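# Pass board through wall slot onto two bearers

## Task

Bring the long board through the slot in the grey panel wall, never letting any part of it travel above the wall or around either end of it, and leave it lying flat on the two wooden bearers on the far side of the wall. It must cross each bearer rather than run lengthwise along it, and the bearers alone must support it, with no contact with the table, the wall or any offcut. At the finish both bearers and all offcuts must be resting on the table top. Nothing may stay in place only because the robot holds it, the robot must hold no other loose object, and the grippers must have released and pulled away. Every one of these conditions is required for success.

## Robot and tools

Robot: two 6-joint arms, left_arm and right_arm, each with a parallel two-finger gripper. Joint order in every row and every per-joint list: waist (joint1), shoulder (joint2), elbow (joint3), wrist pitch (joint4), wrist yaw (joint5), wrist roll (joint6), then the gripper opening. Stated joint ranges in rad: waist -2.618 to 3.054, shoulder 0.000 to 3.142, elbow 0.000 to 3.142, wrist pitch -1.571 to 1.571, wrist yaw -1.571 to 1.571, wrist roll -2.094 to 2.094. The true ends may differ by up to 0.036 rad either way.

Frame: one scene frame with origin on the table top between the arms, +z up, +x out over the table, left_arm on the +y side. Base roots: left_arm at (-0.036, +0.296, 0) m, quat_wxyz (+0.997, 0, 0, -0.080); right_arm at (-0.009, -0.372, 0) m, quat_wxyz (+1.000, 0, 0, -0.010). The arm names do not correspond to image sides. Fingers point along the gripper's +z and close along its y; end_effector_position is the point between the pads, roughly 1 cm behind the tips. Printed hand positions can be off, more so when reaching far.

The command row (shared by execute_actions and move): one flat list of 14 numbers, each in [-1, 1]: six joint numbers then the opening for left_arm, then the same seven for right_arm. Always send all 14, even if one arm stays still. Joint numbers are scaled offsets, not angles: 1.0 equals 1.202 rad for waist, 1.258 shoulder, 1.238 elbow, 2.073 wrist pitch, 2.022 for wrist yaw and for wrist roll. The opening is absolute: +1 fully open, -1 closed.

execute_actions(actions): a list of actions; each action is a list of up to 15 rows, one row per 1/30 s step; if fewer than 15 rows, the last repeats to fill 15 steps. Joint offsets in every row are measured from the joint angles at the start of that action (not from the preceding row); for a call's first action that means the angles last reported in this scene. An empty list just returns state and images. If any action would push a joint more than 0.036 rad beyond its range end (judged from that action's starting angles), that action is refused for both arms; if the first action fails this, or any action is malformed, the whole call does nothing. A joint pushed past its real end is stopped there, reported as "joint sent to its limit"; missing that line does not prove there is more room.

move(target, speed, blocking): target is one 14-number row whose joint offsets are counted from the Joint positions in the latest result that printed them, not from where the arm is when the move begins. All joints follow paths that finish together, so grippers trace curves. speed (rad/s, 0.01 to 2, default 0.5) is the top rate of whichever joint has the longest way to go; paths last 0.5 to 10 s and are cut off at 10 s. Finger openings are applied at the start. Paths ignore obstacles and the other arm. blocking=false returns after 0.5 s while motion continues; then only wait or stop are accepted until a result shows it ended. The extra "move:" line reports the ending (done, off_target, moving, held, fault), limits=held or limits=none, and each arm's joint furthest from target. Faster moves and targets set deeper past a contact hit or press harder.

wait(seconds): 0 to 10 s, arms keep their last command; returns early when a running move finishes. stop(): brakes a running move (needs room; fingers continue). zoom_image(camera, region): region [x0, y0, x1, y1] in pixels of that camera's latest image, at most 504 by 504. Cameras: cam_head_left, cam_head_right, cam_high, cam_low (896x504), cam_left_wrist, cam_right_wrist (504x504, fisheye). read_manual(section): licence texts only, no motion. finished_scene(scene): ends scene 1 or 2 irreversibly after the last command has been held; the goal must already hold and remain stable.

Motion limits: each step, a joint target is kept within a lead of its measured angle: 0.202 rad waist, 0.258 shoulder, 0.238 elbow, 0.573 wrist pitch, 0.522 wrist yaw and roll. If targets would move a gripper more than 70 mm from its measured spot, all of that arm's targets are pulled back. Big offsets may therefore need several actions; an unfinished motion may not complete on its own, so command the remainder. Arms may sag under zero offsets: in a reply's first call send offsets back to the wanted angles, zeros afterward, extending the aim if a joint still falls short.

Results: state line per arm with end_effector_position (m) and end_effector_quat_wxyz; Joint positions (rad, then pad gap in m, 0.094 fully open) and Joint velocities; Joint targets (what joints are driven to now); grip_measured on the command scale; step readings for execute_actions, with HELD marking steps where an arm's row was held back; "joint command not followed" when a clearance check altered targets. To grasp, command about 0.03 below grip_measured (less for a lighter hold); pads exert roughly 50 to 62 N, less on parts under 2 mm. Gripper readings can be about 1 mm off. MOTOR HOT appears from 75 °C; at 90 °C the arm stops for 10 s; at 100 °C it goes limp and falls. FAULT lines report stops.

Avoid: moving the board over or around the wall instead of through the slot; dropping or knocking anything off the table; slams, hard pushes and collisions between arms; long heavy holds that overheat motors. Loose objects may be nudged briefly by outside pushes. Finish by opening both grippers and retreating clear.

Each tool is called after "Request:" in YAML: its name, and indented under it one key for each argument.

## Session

Request:
execute_actions:
  actions: []

Scene clock: 0.00 s.
left_arm: end_effector_position=(+0.2651, +0.2282, +0.1534) grip_measured=+1.000 end_effector_quat_wxyz=(+0.111, +0.244, +0.916, +0.299) | right_arm: end_effector_position=(+0.2840, -0.5856, +0.2815) grip_measured=+1.000 end_effector_quat_wxyz=(+0.222, +0.482, +0.846, -0.052)
Joint names: [waist, shoulder, elbow, wrist pitch, wrist yaw, wrist roll]
Joint positions: left_arm=[-0.42   1.615  1.309 -1.238 -0.648 -0.05   0.094] | right_arm=[-0.581  1.619  1.883 -1.38   0.064  0.419  0.094]
Joint velocities: left_arm=[ 0.007 -0.012 -0.007  0.022 -0.037 -0.037  0.   ] | right_arm=[-0.002 -0.002 -0.012 -0.007 -0.022 -0.007  0.   ]
Motor temperatures (°C, as the motors report them): left_arm=[16 17 16 18 15 14] | right_arm=[17 20 15 16 14 16]
Joint targets: left_arm=[-0.420 1.609 1.316 -1.236 -0.657 -0.055] | right_arm=[-0.581 1.612 1.890 -1.379 0.070 0.417]

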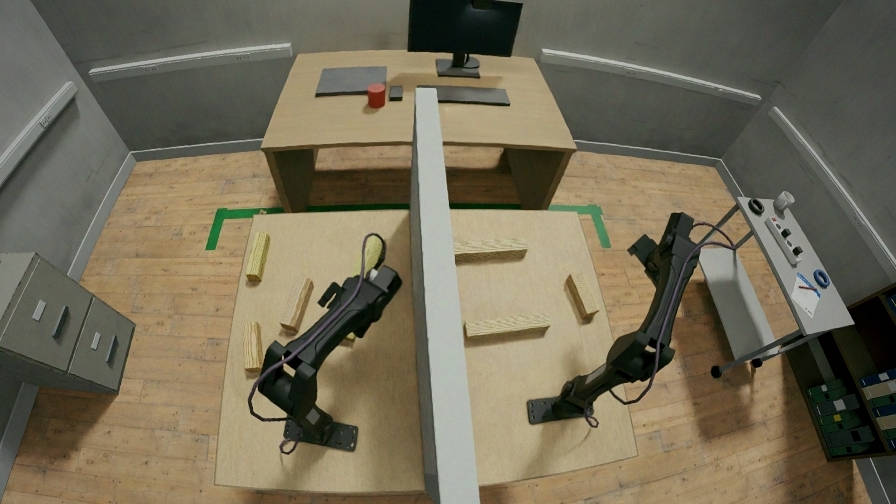

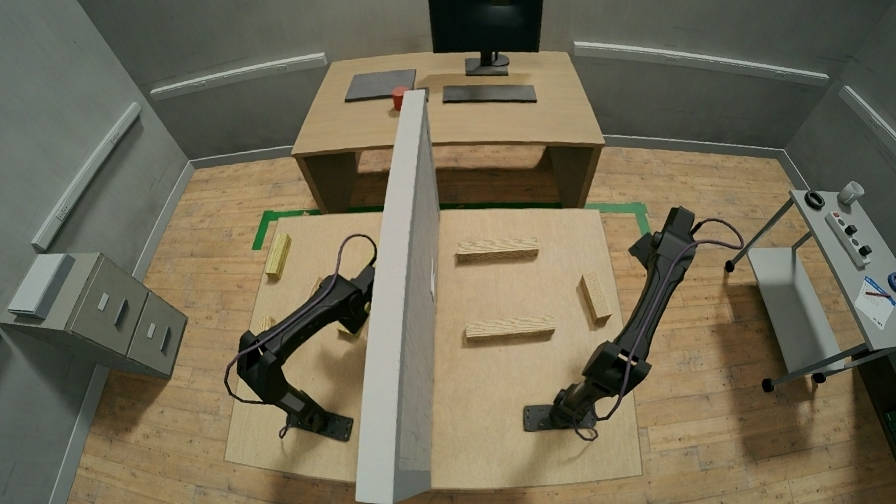

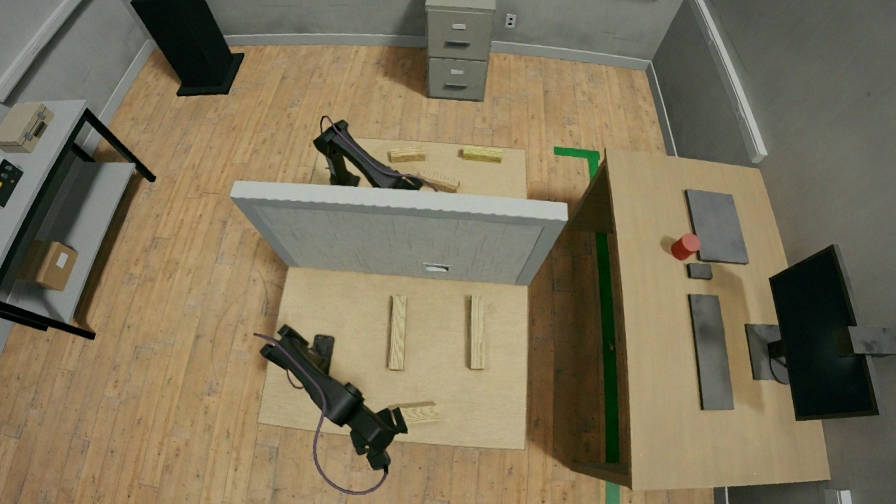

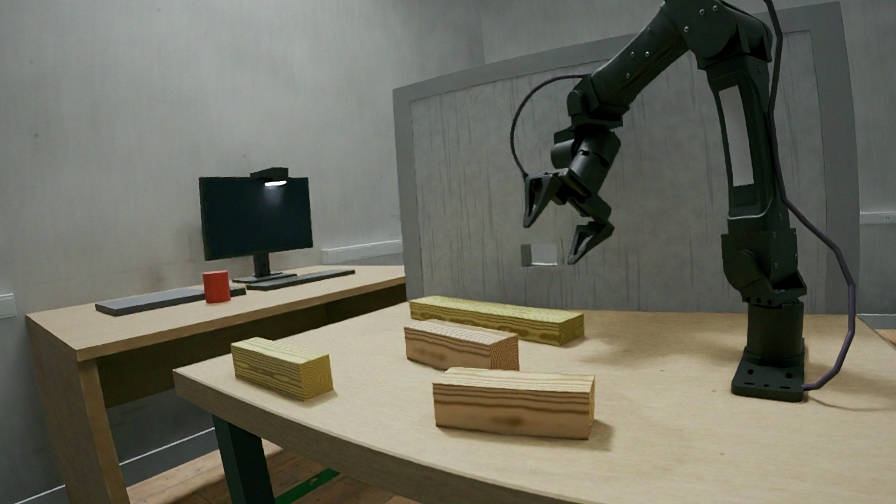

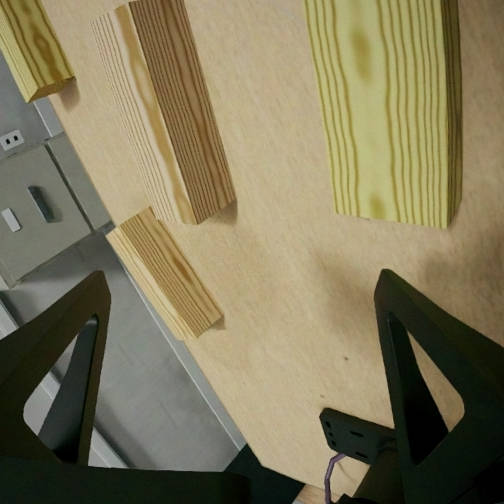

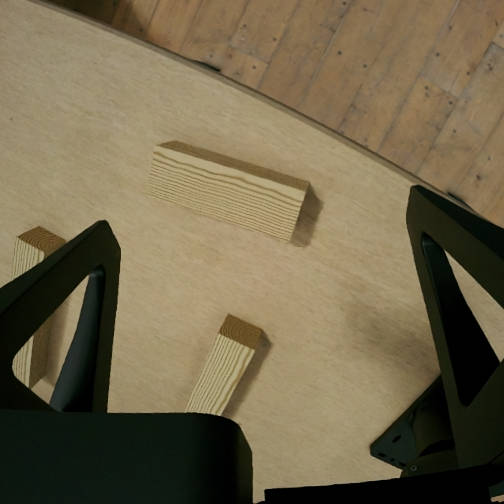

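Request:
zoom_image:
  camera: "cam_high"
  region: [380, 230, 500, 310]

Request:
zoom_image:
  camera: "cam_low"
  region: [480, 210, 620, 320]

Request:
zoom_image:
  camera: "cam_head_right"
  region: [390, 200, 640, 360]

Region (380, 230, 500, 310) of cam_high's 896x504 image, scaled by 4.200, with more detail than that image has.

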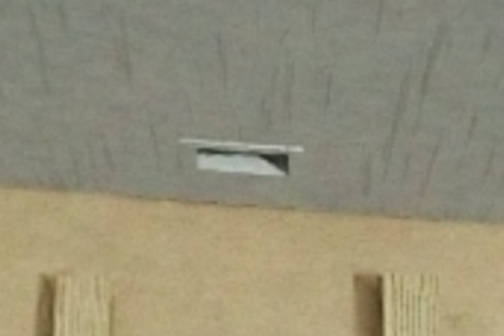

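Region (480, 210, 620, 320) of cam_low's 896x504 image, scaled by 3.600, with more detail than that image has; it fills the top 396 rows of this view, and the rest is white.

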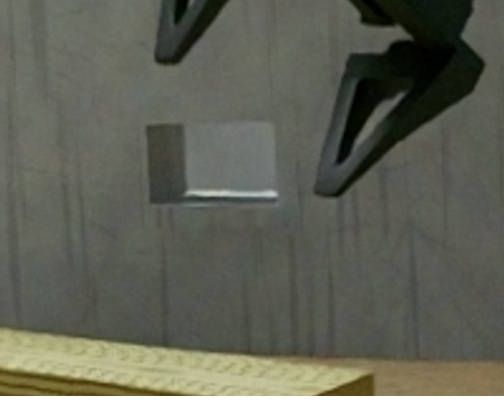

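Region (390, 200, 640, 360) of cam_head_right's 896x504 image, scaled by 2.016, with more detail than that image has; it fills the top 323 rows of this view, and the rest is white.

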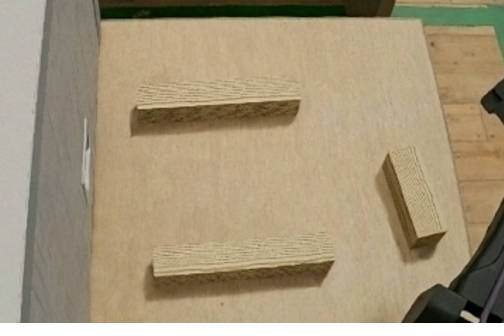

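Request:
zoom_image:
  camera: "cam_low"
  region: [400, 280, 600, 380]

Request:
zoom_image:
  camera: "cam_head_left"
  region: [230, 200, 430, 400]

Region (400, 280, 600, 380) of cam_low's 896x504 image, scaled by 2.520, with more detail than that image has.

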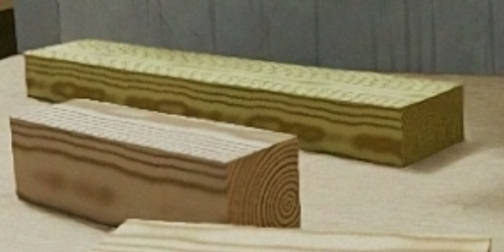

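Region (230, 200, 430, 400) of cam_head_left's 896x504 image, scaled by 2.520, with more detail than that image has.

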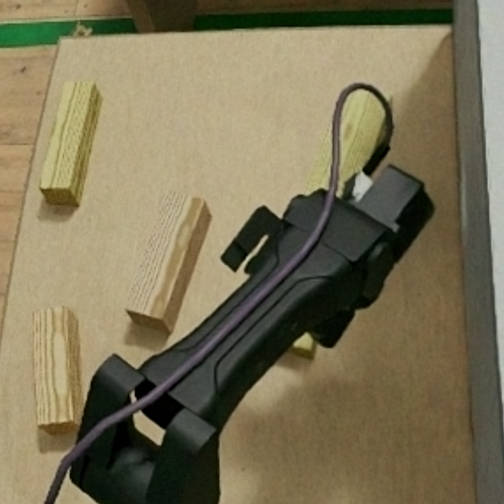

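Request:
execute_actions:
  actions:
    - [[0.0427,-0.0181,-0.0124,0.0258,0.0236,0.0058,1,0.0611,-0.0056,0.0057,0.0005,-0.0140,-0.0238,1],[0.0620,-0.0236,-0.0295,0.0635,0.0651,0.0102,1,0.0903,-0.0056,0.0057,0.0005,-0.0330,-0.0703,1],[0.0864,-0.0305,-0.0528,0.1067,0.1126,0.0152,1,0.1271,-0.0056,0.0057,0.0005,-0.0547,-0.1234,1],[0.1145,-0.0383,-0.0811,0.1528,0.1633,0.0205,1,0.1696,-0.0056,0.0057,0.0005,-0.0779,-0.1802,1],[0.1446,-0.0466,-0.1126,0.1992,0.2142,0.0259,1,0.2152,-0.0056,0.0057,0.0005,-0.1012,-0.2373,1],[0.1750,-0.0550,-0.1455,0.2431,0.2625,0.0309,1,0.2612,-0.0056,0.0057,0.0005,-0.1233,-0.2914,1],[0.2041,-0.0630,-0.1779,0.2821,0.3053,0.0354,1,0.3050,-0.0056,0.0057,0.0005,-0.1428,-0.3394,1],[0.2299,-0.0702,-0.2079,0.3138,0.3402,0.0391,1,0.3440,-0.0056,0.0057,0.0005,-0.1588,-0.3784,1],[0.2510,-0.0762,-0.2338,0.3364,0.3650,0.0417,1,0.3760,-0.0056,0.0057,0.0005,-0.1701,-0.4063,1],[0.2663,-0.0808,-0.2541,0.3486,0.3784,0.0431,1,0.3991,-0.0056,0.0057,0.0005,-0.1763,-0.4213,1],[0.2748,-0.0836,-0.2676,0.3496,0.3796,0.0433,1,0.4120,-0.0056,0.0057,0.0005,-0.1768,-0.4226,1],[0.2760,-0.0846,-0.2734,0.3395,0.3685,0.0421,1,0.4139,-0.0056,0.0057,0.0005,-0.1717,-0.4102,1],[0.2699,-0.0838,-0.2714,0.3188,0.3457,0.0397,1,0.4046,-0.0056,0.0057,0.0005,-0.1613,-0.3847,1],[0.2912,-0.0787,-0.2641,0.3087,0.3363,0.0376,1,0.4376,-0.0056,0.0057,0.0005,-0.1533,-0.3675,1],[0.2912,-0.0787,-0.2641,0.3029,0.3304,0.0376,1,0.4376,-0.0056,0.0057,0.0005,-0.1533,-0.3675,1]]

Request:
wait:
  seconds: 0.3

Scene clock: 8.77 s.
left_arm: end_effector_position=(+0.2956, +0.2169, +0.0710) grip_measured=+1.000 end_effector_quat_wxyz=(+0.179, +0.128, +0.975, -0.013) | right_arm: end_effector_position=(+0.3550, -0.3609, +0.2861) grip_measured=+1.000 end_effector_quat_wxyz=(+0.244, -0.124, +0.959, +0.071)
Joint names: [waist, shoulder, elbow, wrist pitch, wrist yaw, wrist roll]
Joint positions: left_arm=[-0.084  1.548  0.988 -0.651 -0.015  0.018  0.094] | right_arm=[-0.067  1.619  1.883 -1.375 -0.237 -0.289  0.094]
Joint velocities: left_arm=[ 0.066  0.012 -0.017  0.095  0.154 -0.007  0.   ] | right_arm=[ 0.081  0.012 -0.007 -0.066  0.066 -0.168  0.   ]
Motor temperatures (°C, as the motors report them): left_arm=[16 18 16 18 15 14] | right_arm=[17 21 16 17 14 16]
Joint targets: left_arm=[-0.070 1.516 0.982 -0.610 0.020 0.025] | right_arm=[-0.055 1.612 1.890 -1.379 -0.246 -0.324]
Step readings (joint positions):
0: left_arm=[-0.420 1.615 1.309 -1.238 -0.648 -0.050] | right_arm=[-0.581 1.619 1.883 -1.380 0.064 0.419]
1: left_arm=[-0.415 1.615 1.309 -1.234 -0.639 -0.048] | right_arm=[-0.573 1.619 1.883 -1.380 0.064 0.414]
2: left_arm=[-0.402 1.614 1.306 -1.216 -0.616 -0.045] | right_arm=[-0.554 1.619 1.883 -1.380 0.060 0.392]
4: left_arm=[-0.352 1.603 1.277 -1.131 -0.531 -0.034] | right_arm=[-0.481 1.619 1.883 -1.380 0.029 0.300]
8: left_arm=[-0.205 1.566 1.137 -0.868 -0.262 -0.005] | right_arm=[-0.261 1.619 1.883 -1.376 -0.100 -0.001]
15: Joint positions above

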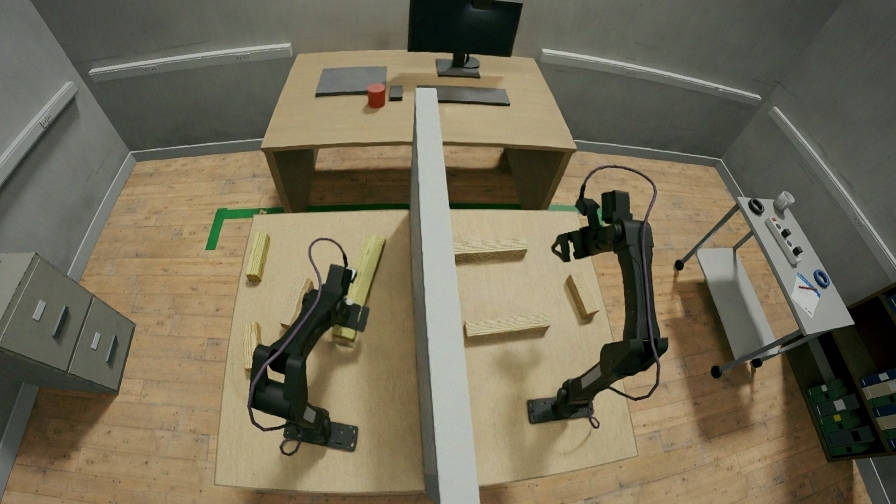

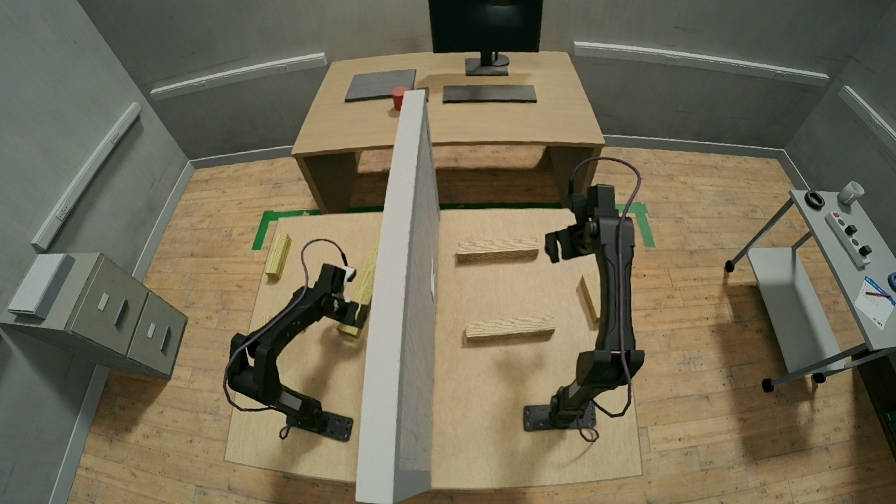

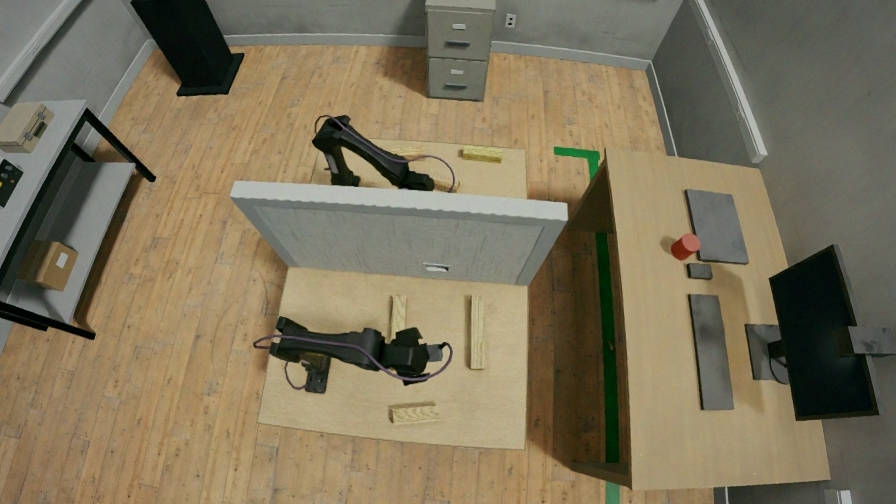

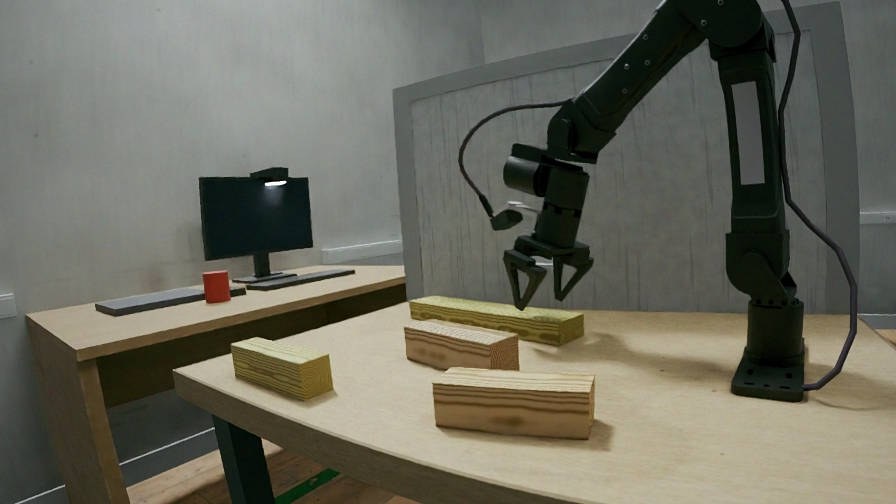

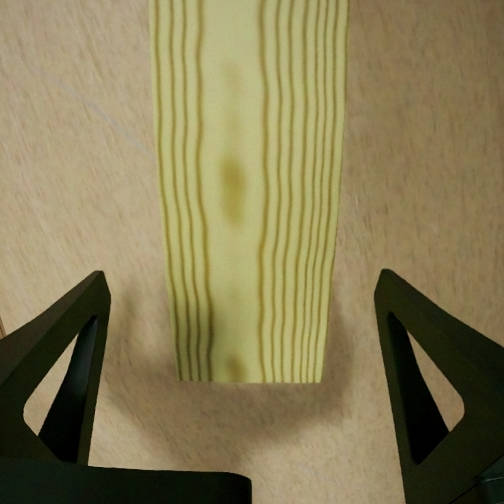

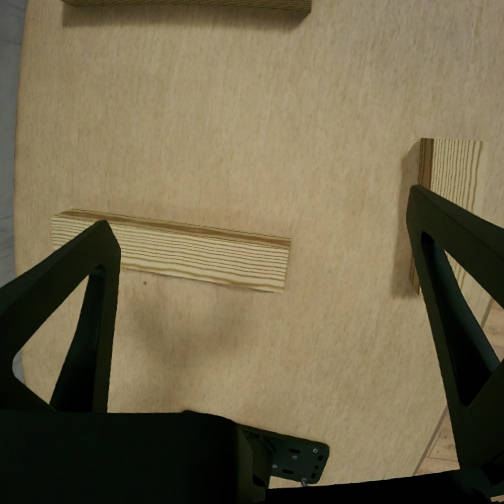

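Scene clock: 9.07 s.
left_arm: end_effector_position=(+0.3013, +0.2135, +0.0734) grip_measured=+1.000 end_effector_quat_wxyz=(+0.191, +0.127, +0.973, -0.024) | right_arm: end_effector_position=(+0.3550, -0.3594, +0.2861) grip_measured=+1.000 end_effector_quat_wxyz=(+0.245, -0.137, +0.957, +0.068)
Joint names: [waist, shoulder, elbow, wrist pitch, wrist yaw, wrist roll]
Joint positions: left_arm=[-0.078  1.548  0.988 -0.623  0.007  0.02   0.094] | right_arm=[-0.063  1.619  1.883 -1.375 -0.237 -0.313  0.094]
Joint velocities: left_arm=[ 0.007 -0.022 -0.007 -0.007  0.051 -0.022  0.   ] | right_arm=[ 0.007 -0.007  0.002 -0.051 -0.007 -0.066  0.   ]
Motor temperatures (°C, as the motors report them): left_arm=[16 18 16 18 15 14] | right_arm=[17 21 16 17 14 16]
Joint targets: left_arm=[-0.070 1.516 0.982 -0.610 0.020 0.026] | right_arm=[-0.055 1.612 1.890 -1.379 -0.246 -0.324]
wait: 0.30 s; no rest

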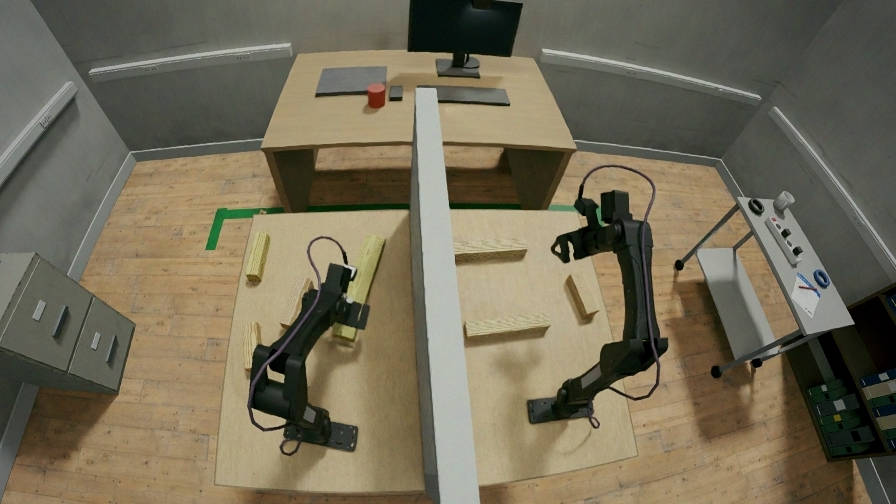

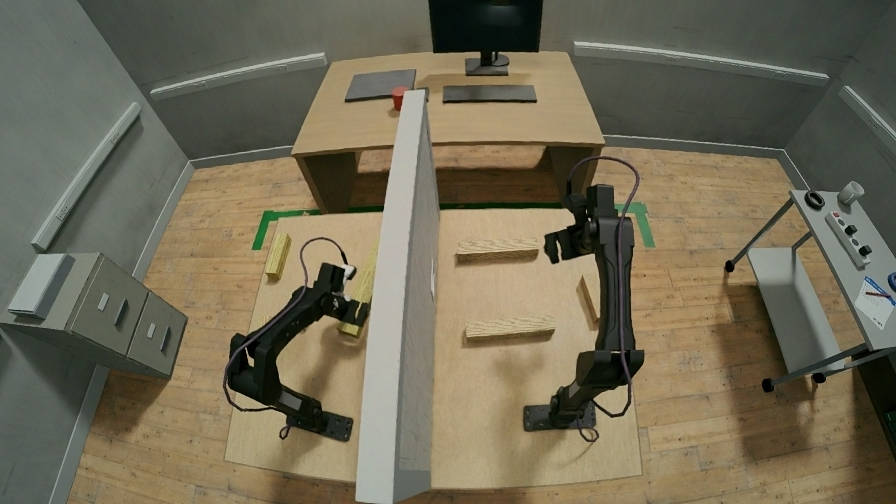

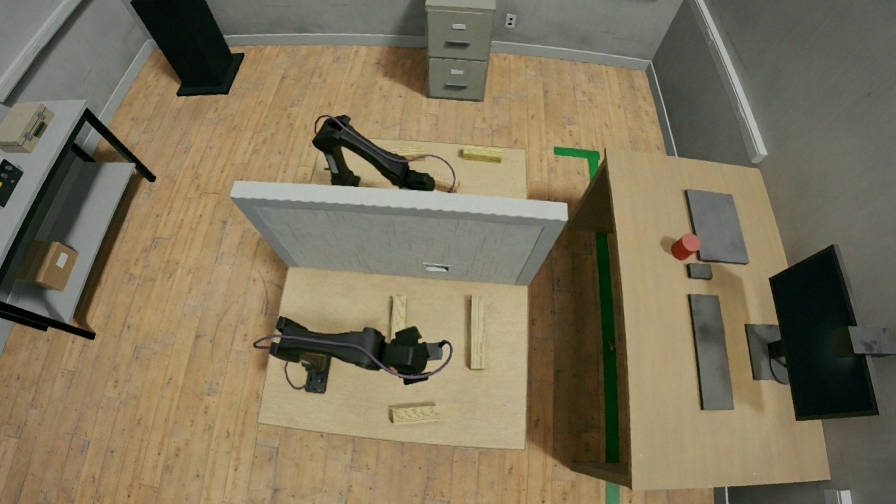

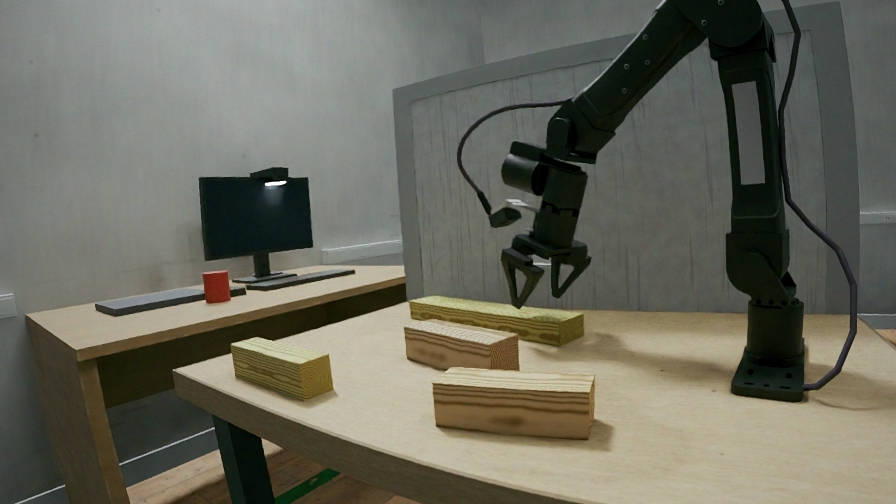

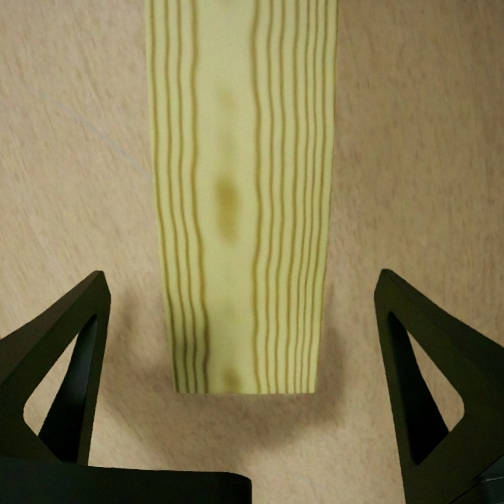

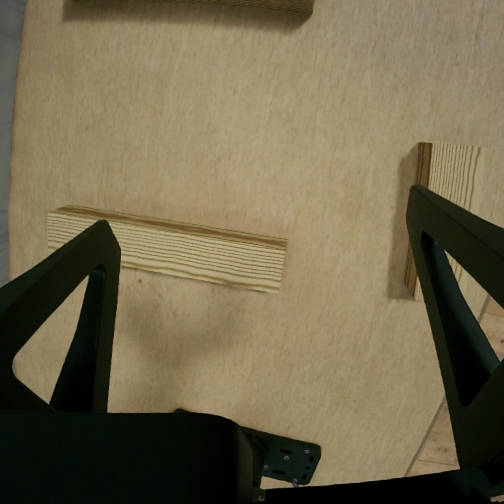

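Request:
execute_actions:
  actions: []

Scene clock: 9.67 s.
left_arm: end_effector_position=(+0.3018, +0.2128, +0.0737) grip_measured=+1.000 end_effector_quat_wxyz=(+0.193, +0.128, +0.973, -0.026) | right_arm: end_effector_position=(+0.3550, -0.3594, +0.2861) grip_measured=+1.000 end_effector_quat_wxyz=(+0.245, -0.139, +0.957, +0.068)
Joint names: [waist, shoulder, elbow, wrist pitch, wrist yaw, wrist roll]
Joint positions: left_arm=[-0.078  1.548  0.988 -0.62   0.01   0.02   0.094] | right_arm=[-0.063  1.619  1.883 -1.375 -0.237 -0.316  0.094]
Joint velocities: left_arm=[ 0.007 -0.017  0.007  0.081 -0.007  0.037  0.   ] | right_arm=[ 0.012 -0.002 -0.002 -0.051  0.007  0.007  0.   ]
Motor temperatures (°C, as the motors report them): left_arm=[16 18 16 18 15 14] | right_arm=[17 21 16 17 14 16]
Joint targets: left_arm=[-0.070 1.516 0.982 -0.610 0.020 0.025] | right_arm=[-0.055 1.612 1.890 -1.379 -0.246 -0.324]

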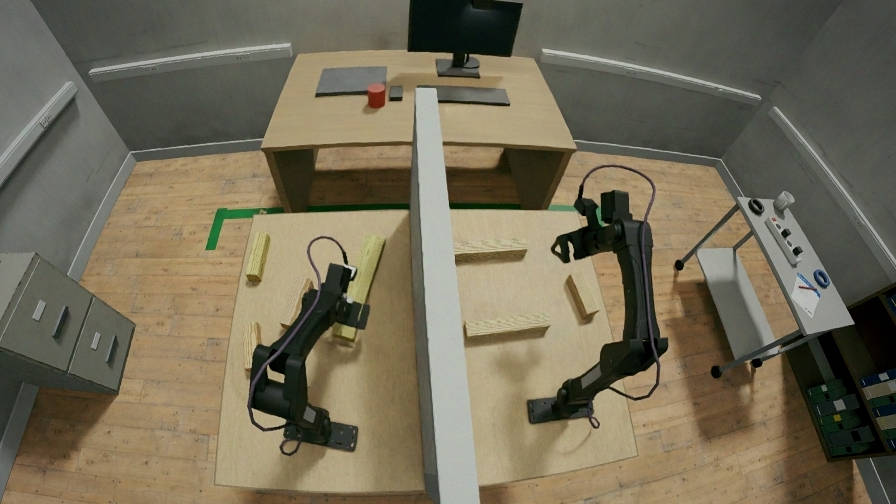

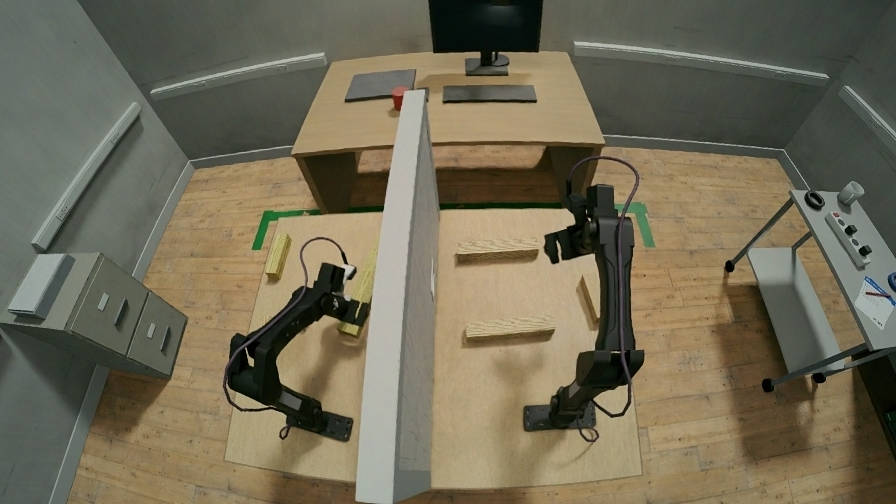

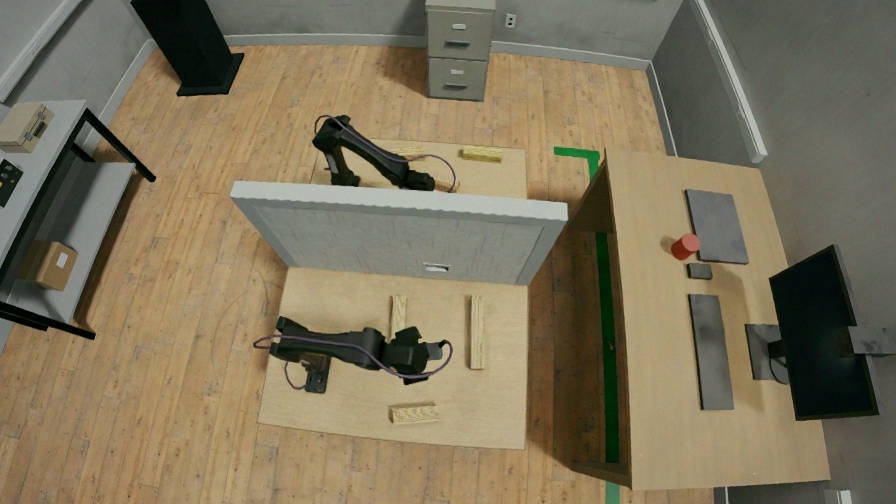

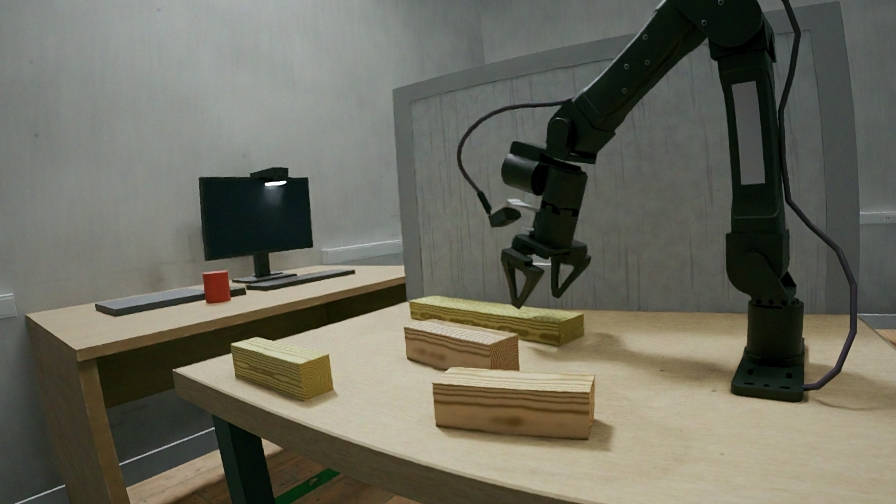

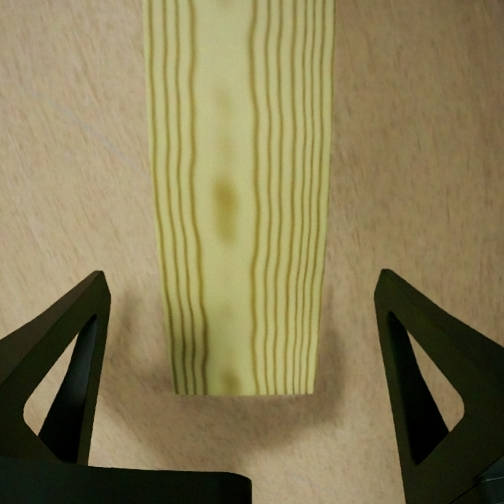

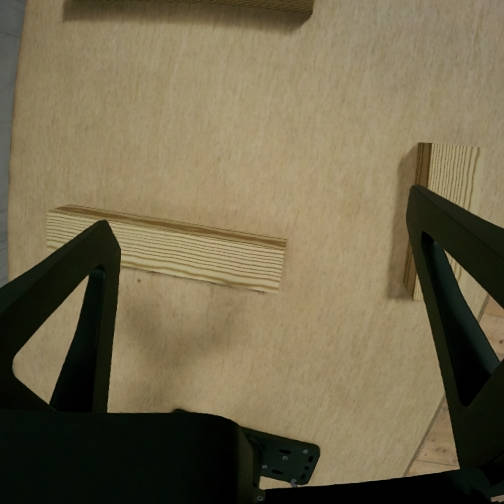

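Request:
execute_actions:
  actions:
    - [[0.0067,0.0057,-0.0073,0.0118,0,0,0.95,0.0204,0.0062,0.0210,0,-0.0080,-0.0079,1],[0.0067,0.0100,-0.0145,0.0248,0,0,0.9,0.0277,0.0157,0.0258,0,-0.0127,-0.0195,1],[0.0067,0.0154,-0.0243,0.0396,0,0,0.85,0.0371,0.0275,0.0323,0,-0.0181,-0.0328,1],[0.0067,0.0216,-0.0361,0.0555,0,0,0.8,0.0478,0.0408,0.0402,0,-0.0239,-0.0470,1],[0.0067,0.0280,-0.0493,0.0714,0,0,0.76,0.0593,0.0550,0.0489,0,-0.0297,-0.0612,1],[0.0067,0.0346,-0.0631,0.0865,0,0,0.72,0.0709,0.0695,0.0581,0,-0.0352,-0.0747,1],[0.0067,0.0409,-0.0767,0.0999,0,0,0.69,0.0820,0.0831,0.0671,0,-0.0400,-0.0867,1],[0.0067,0.0465,-0.0893,0.1108,0,0,0.66,0.0918,0.0954,0.0755,0,-0.0440,-0.0965,1],[0.0067,0.0513,-0.1002,0.1185,0,0,0.63,0.0999,0.1059,0.0827,0,-0.0468,-0.1034,1],[0.0067,0.0548,-0.1087,0.1227,0,0,0.6,0.1057,0.1136,0.0884,0,-0.0484,-0.1072,1],[0.0067,0.0570,-0.1143,0.1231,0,0,0.57,0.1090,0.1185,0.0921,0,-0.0485,-0.1075,1],[0.0067,0.0579,-0.1168,0.1196,0,0,0.5,0.1094,0.1203,0.0938,0,-0.0472,-0.1044,1],[0.0067,0.0572,-0.1159,0.1125,0,0,0.43,0.1071,0.1188,0.0932,0,-0.0447,-0.0980,1],[0.0067,0.0563,-0.1142,0.1077,0,0,0.35,0.1158,0.1169,0.0921,0,-0.0429,-0.0937,1],[0.0067,0.0563,-0.1142,0.1077,0,0,0.25,0.1158,0.1169,0.0921,0,-0.0429,-0.0937,1]]

Request:
wait:
  seconds: 0.3

Scene clock: 12.67 s.
left_arm: end_effector_position=(+0.3002, +0.2138, +0.0284) grip_measured=+0.339 end_effector_quat_wxyz=(+0.195, +0.127, +0.972, -0.026) | right_arm: end_effector_position=(+0.3805, -0.2993, +0.2587) grip_measured=+1.000 end_effector_quat_wxyz=(+0.216, -0.285, +0.928, +0.105)
Joint names: [waist, shoulder, elbow, wrist pitch, wrist yaw, wrist roll]
Joint positions: left_arm=[-0.078  1.614  0.857 -0.419  0.008  0.019  0.063] | right_arm=[ 0.067  1.774  1.961 -1.376 -0.306 -0.491  0.094]
Joint velocities: left_arm=[ 0.012 -0.017  0.007  0.007  0.007 -0.051  0.061] | right_arm=[ 0.037  0.042 -0.017 -0.051  0.037 -0.066  0.   ]
Motor temperatures (°C, as the motors report them): left_arm=[16 18 17 18 15 14] | right_arm=[17 21 16 17 14 16]
Joint targets: left_arm=[-0.070 1.619 0.847 -0.397 0.010 0.020] | right_arm=[0.076 1.765 1.997 -1.375 -0.324 -0.506]
Step readings (joint positions):
0: left_arm=[-0.078 1.548 0.988 -0.620 0.010 0.020] | right_arm=[-0.063 1.619 1.883 -1.375 -0.237 -0.317]
1: left_arm=[-0.078 1.548 0.988 -0.619 0.010 0.020] | right_arm=[-0.061 1.619 1.883 -1.375 -0.237 -0.317]
2: left_arm=[-0.078 1.548 0.988 -0.614 0.010 0.020] | right_arm=[-0.057 1.619 1.883 -1.375 -0.238 -0.323]
4: left_arm=[-0.078 1.548 0.982 -0.585 0.010 0.020] | right_arm=[-0.039 1.630 1.893 -1.378 -0.244 -0.345]
8: left_arm=[-0.078 1.568 0.934 -0.484 0.010 0.020] | right_arm=[0.016 1.691 1.936 -1.377 -0.275 -0.421]
15: Joint positions above

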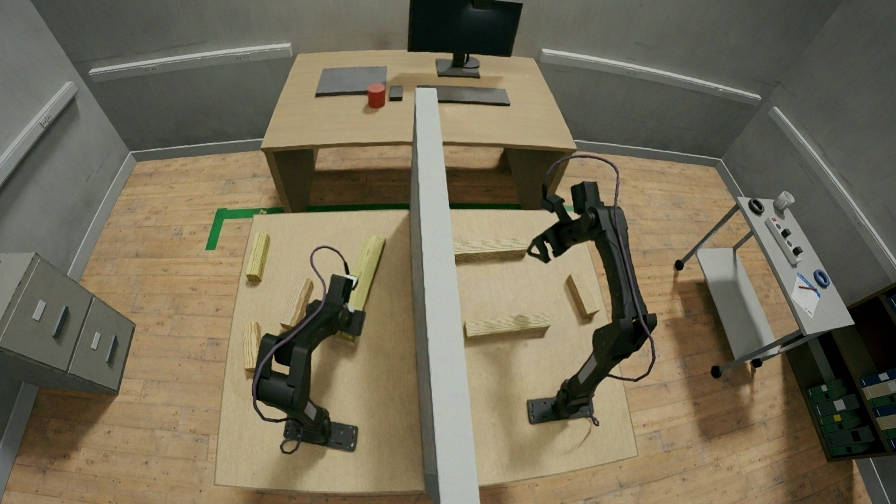

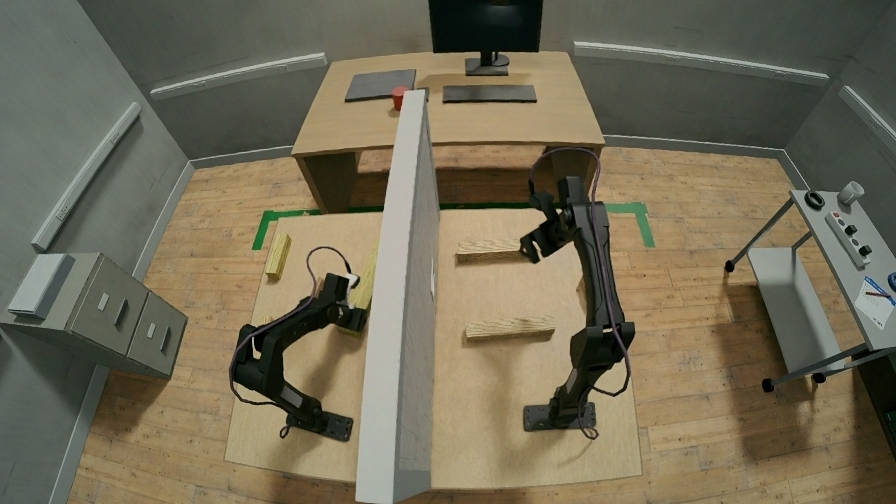

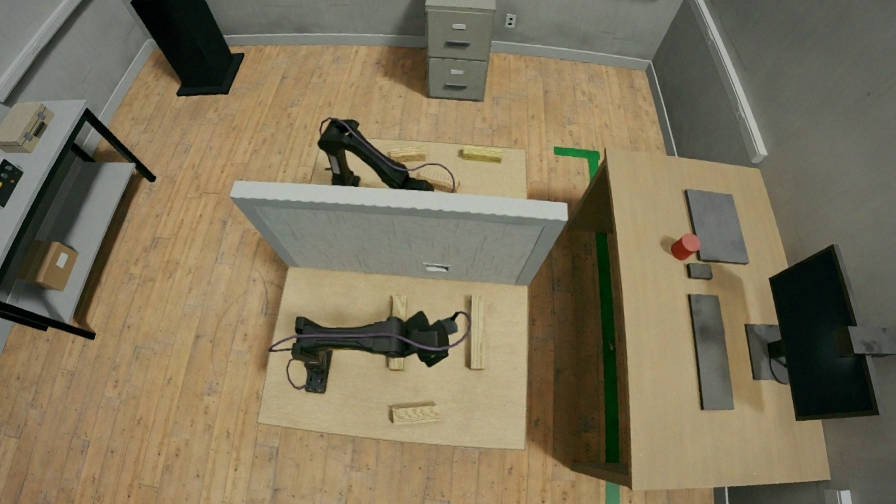

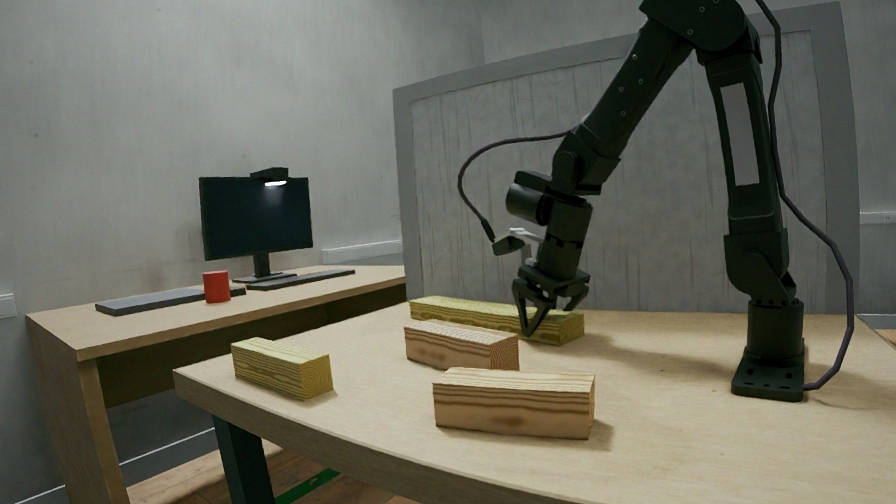

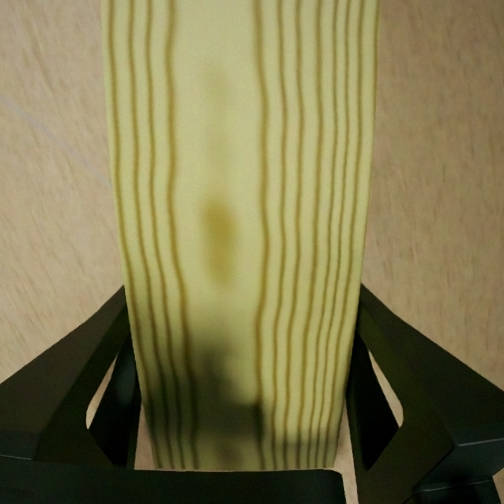

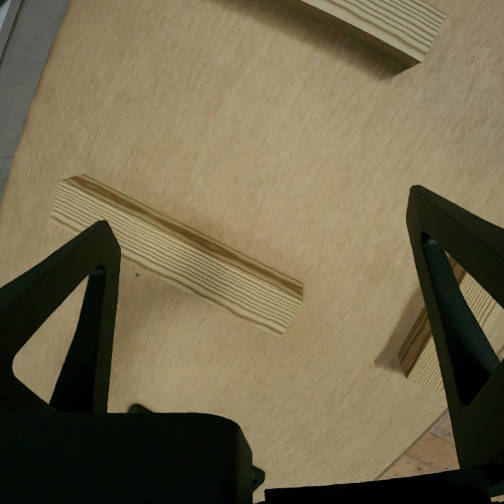

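Scene clock: 12.97 s.
left_arm: end_effector_position=(+0.3002, +0.2138, +0.0284) grip_measured=+0.344 end_effector_quat_wxyz=(+0.194, +0.127, +0.972, -0.026) | right_arm: end_effector_position=(+0.3811, -0.2990, +0.2603) grip_measured=+1.000 end_effector_quat_wxyz=(+0.218, -0.289, +0.926, +0.104)
Joint names: [waist, shoulder, elbow, wrist pitch, wrist yaw, wrist roll]
Joint positions: left_arm=[-0.077  1.614  0.857 -0.419  0.009  0.019  0.063] | right_arm=[ 0.067  1.775  1.967 -1.376 -0.306 -0.497  0.094]
Joint velocities: left_arm=[-0.007  0.002  0.002  0.051 -0.022  0.037 -0.   ] | right_arm=[ 0.017 -0.002 -0.002  0.007 -0.007  0.037  0.   ]
Motor temperatures (°C, as the motors report them): left_arm=[16 18 17 18 15 14] | right_arm=[17 21 16 17 14 16]
Joint targets: left_arm=[-0.070 1.619 0.847 -0.397 0.010 0.021] | right_arm=[0.076 1.766 1.997 -1.375 -0.324 -0.506]
wait: 0.30 s; no rest

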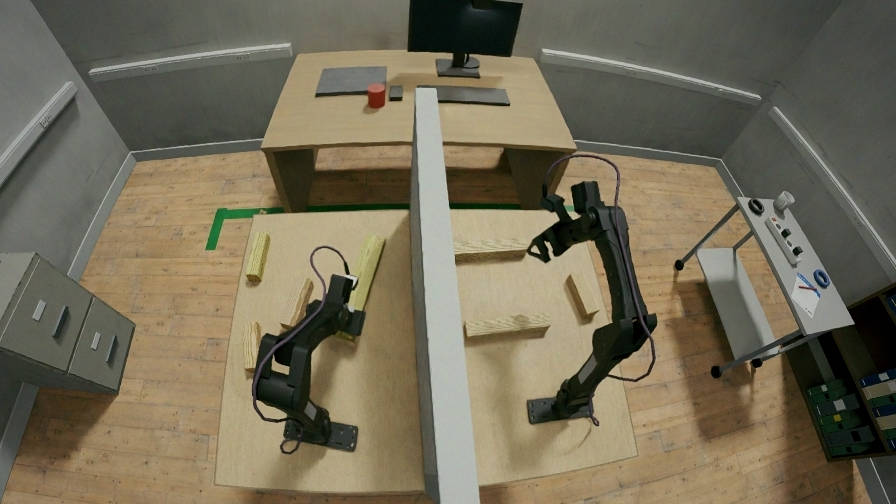

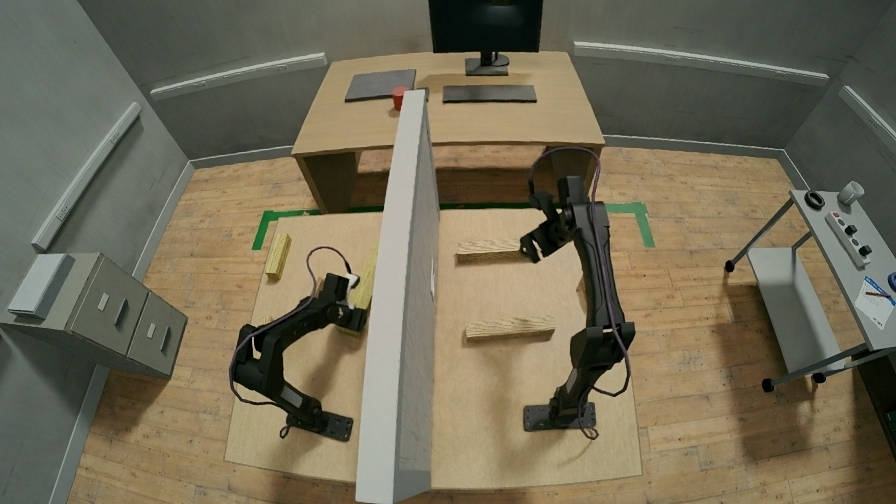

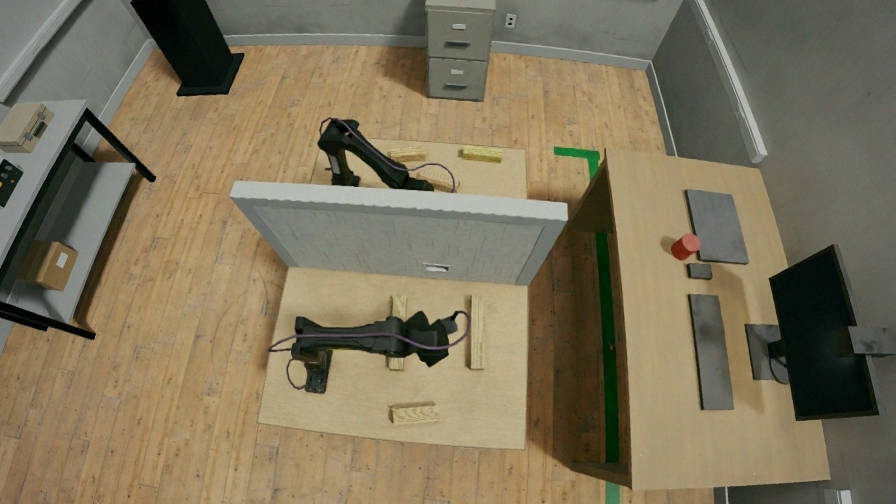

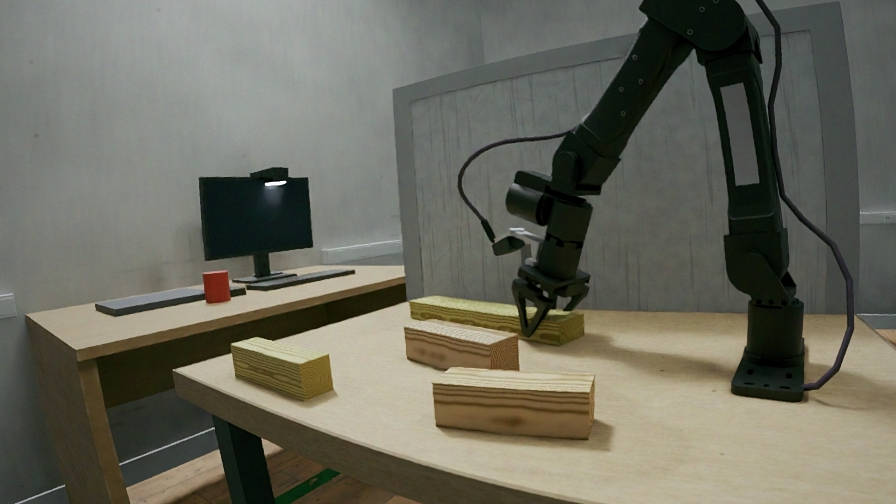

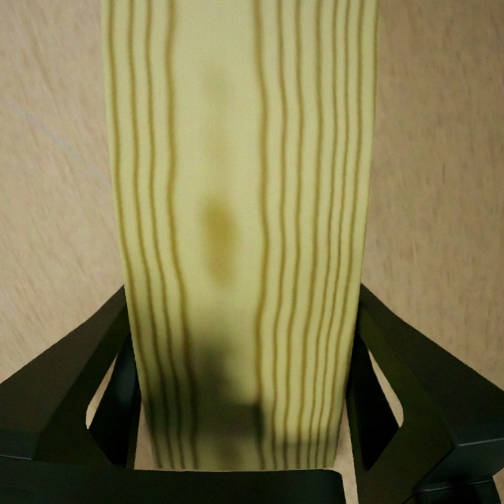

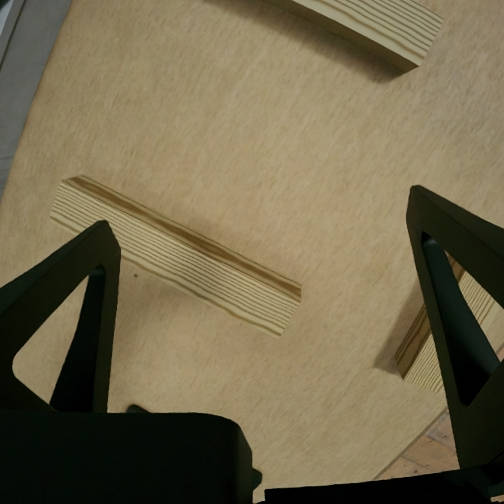

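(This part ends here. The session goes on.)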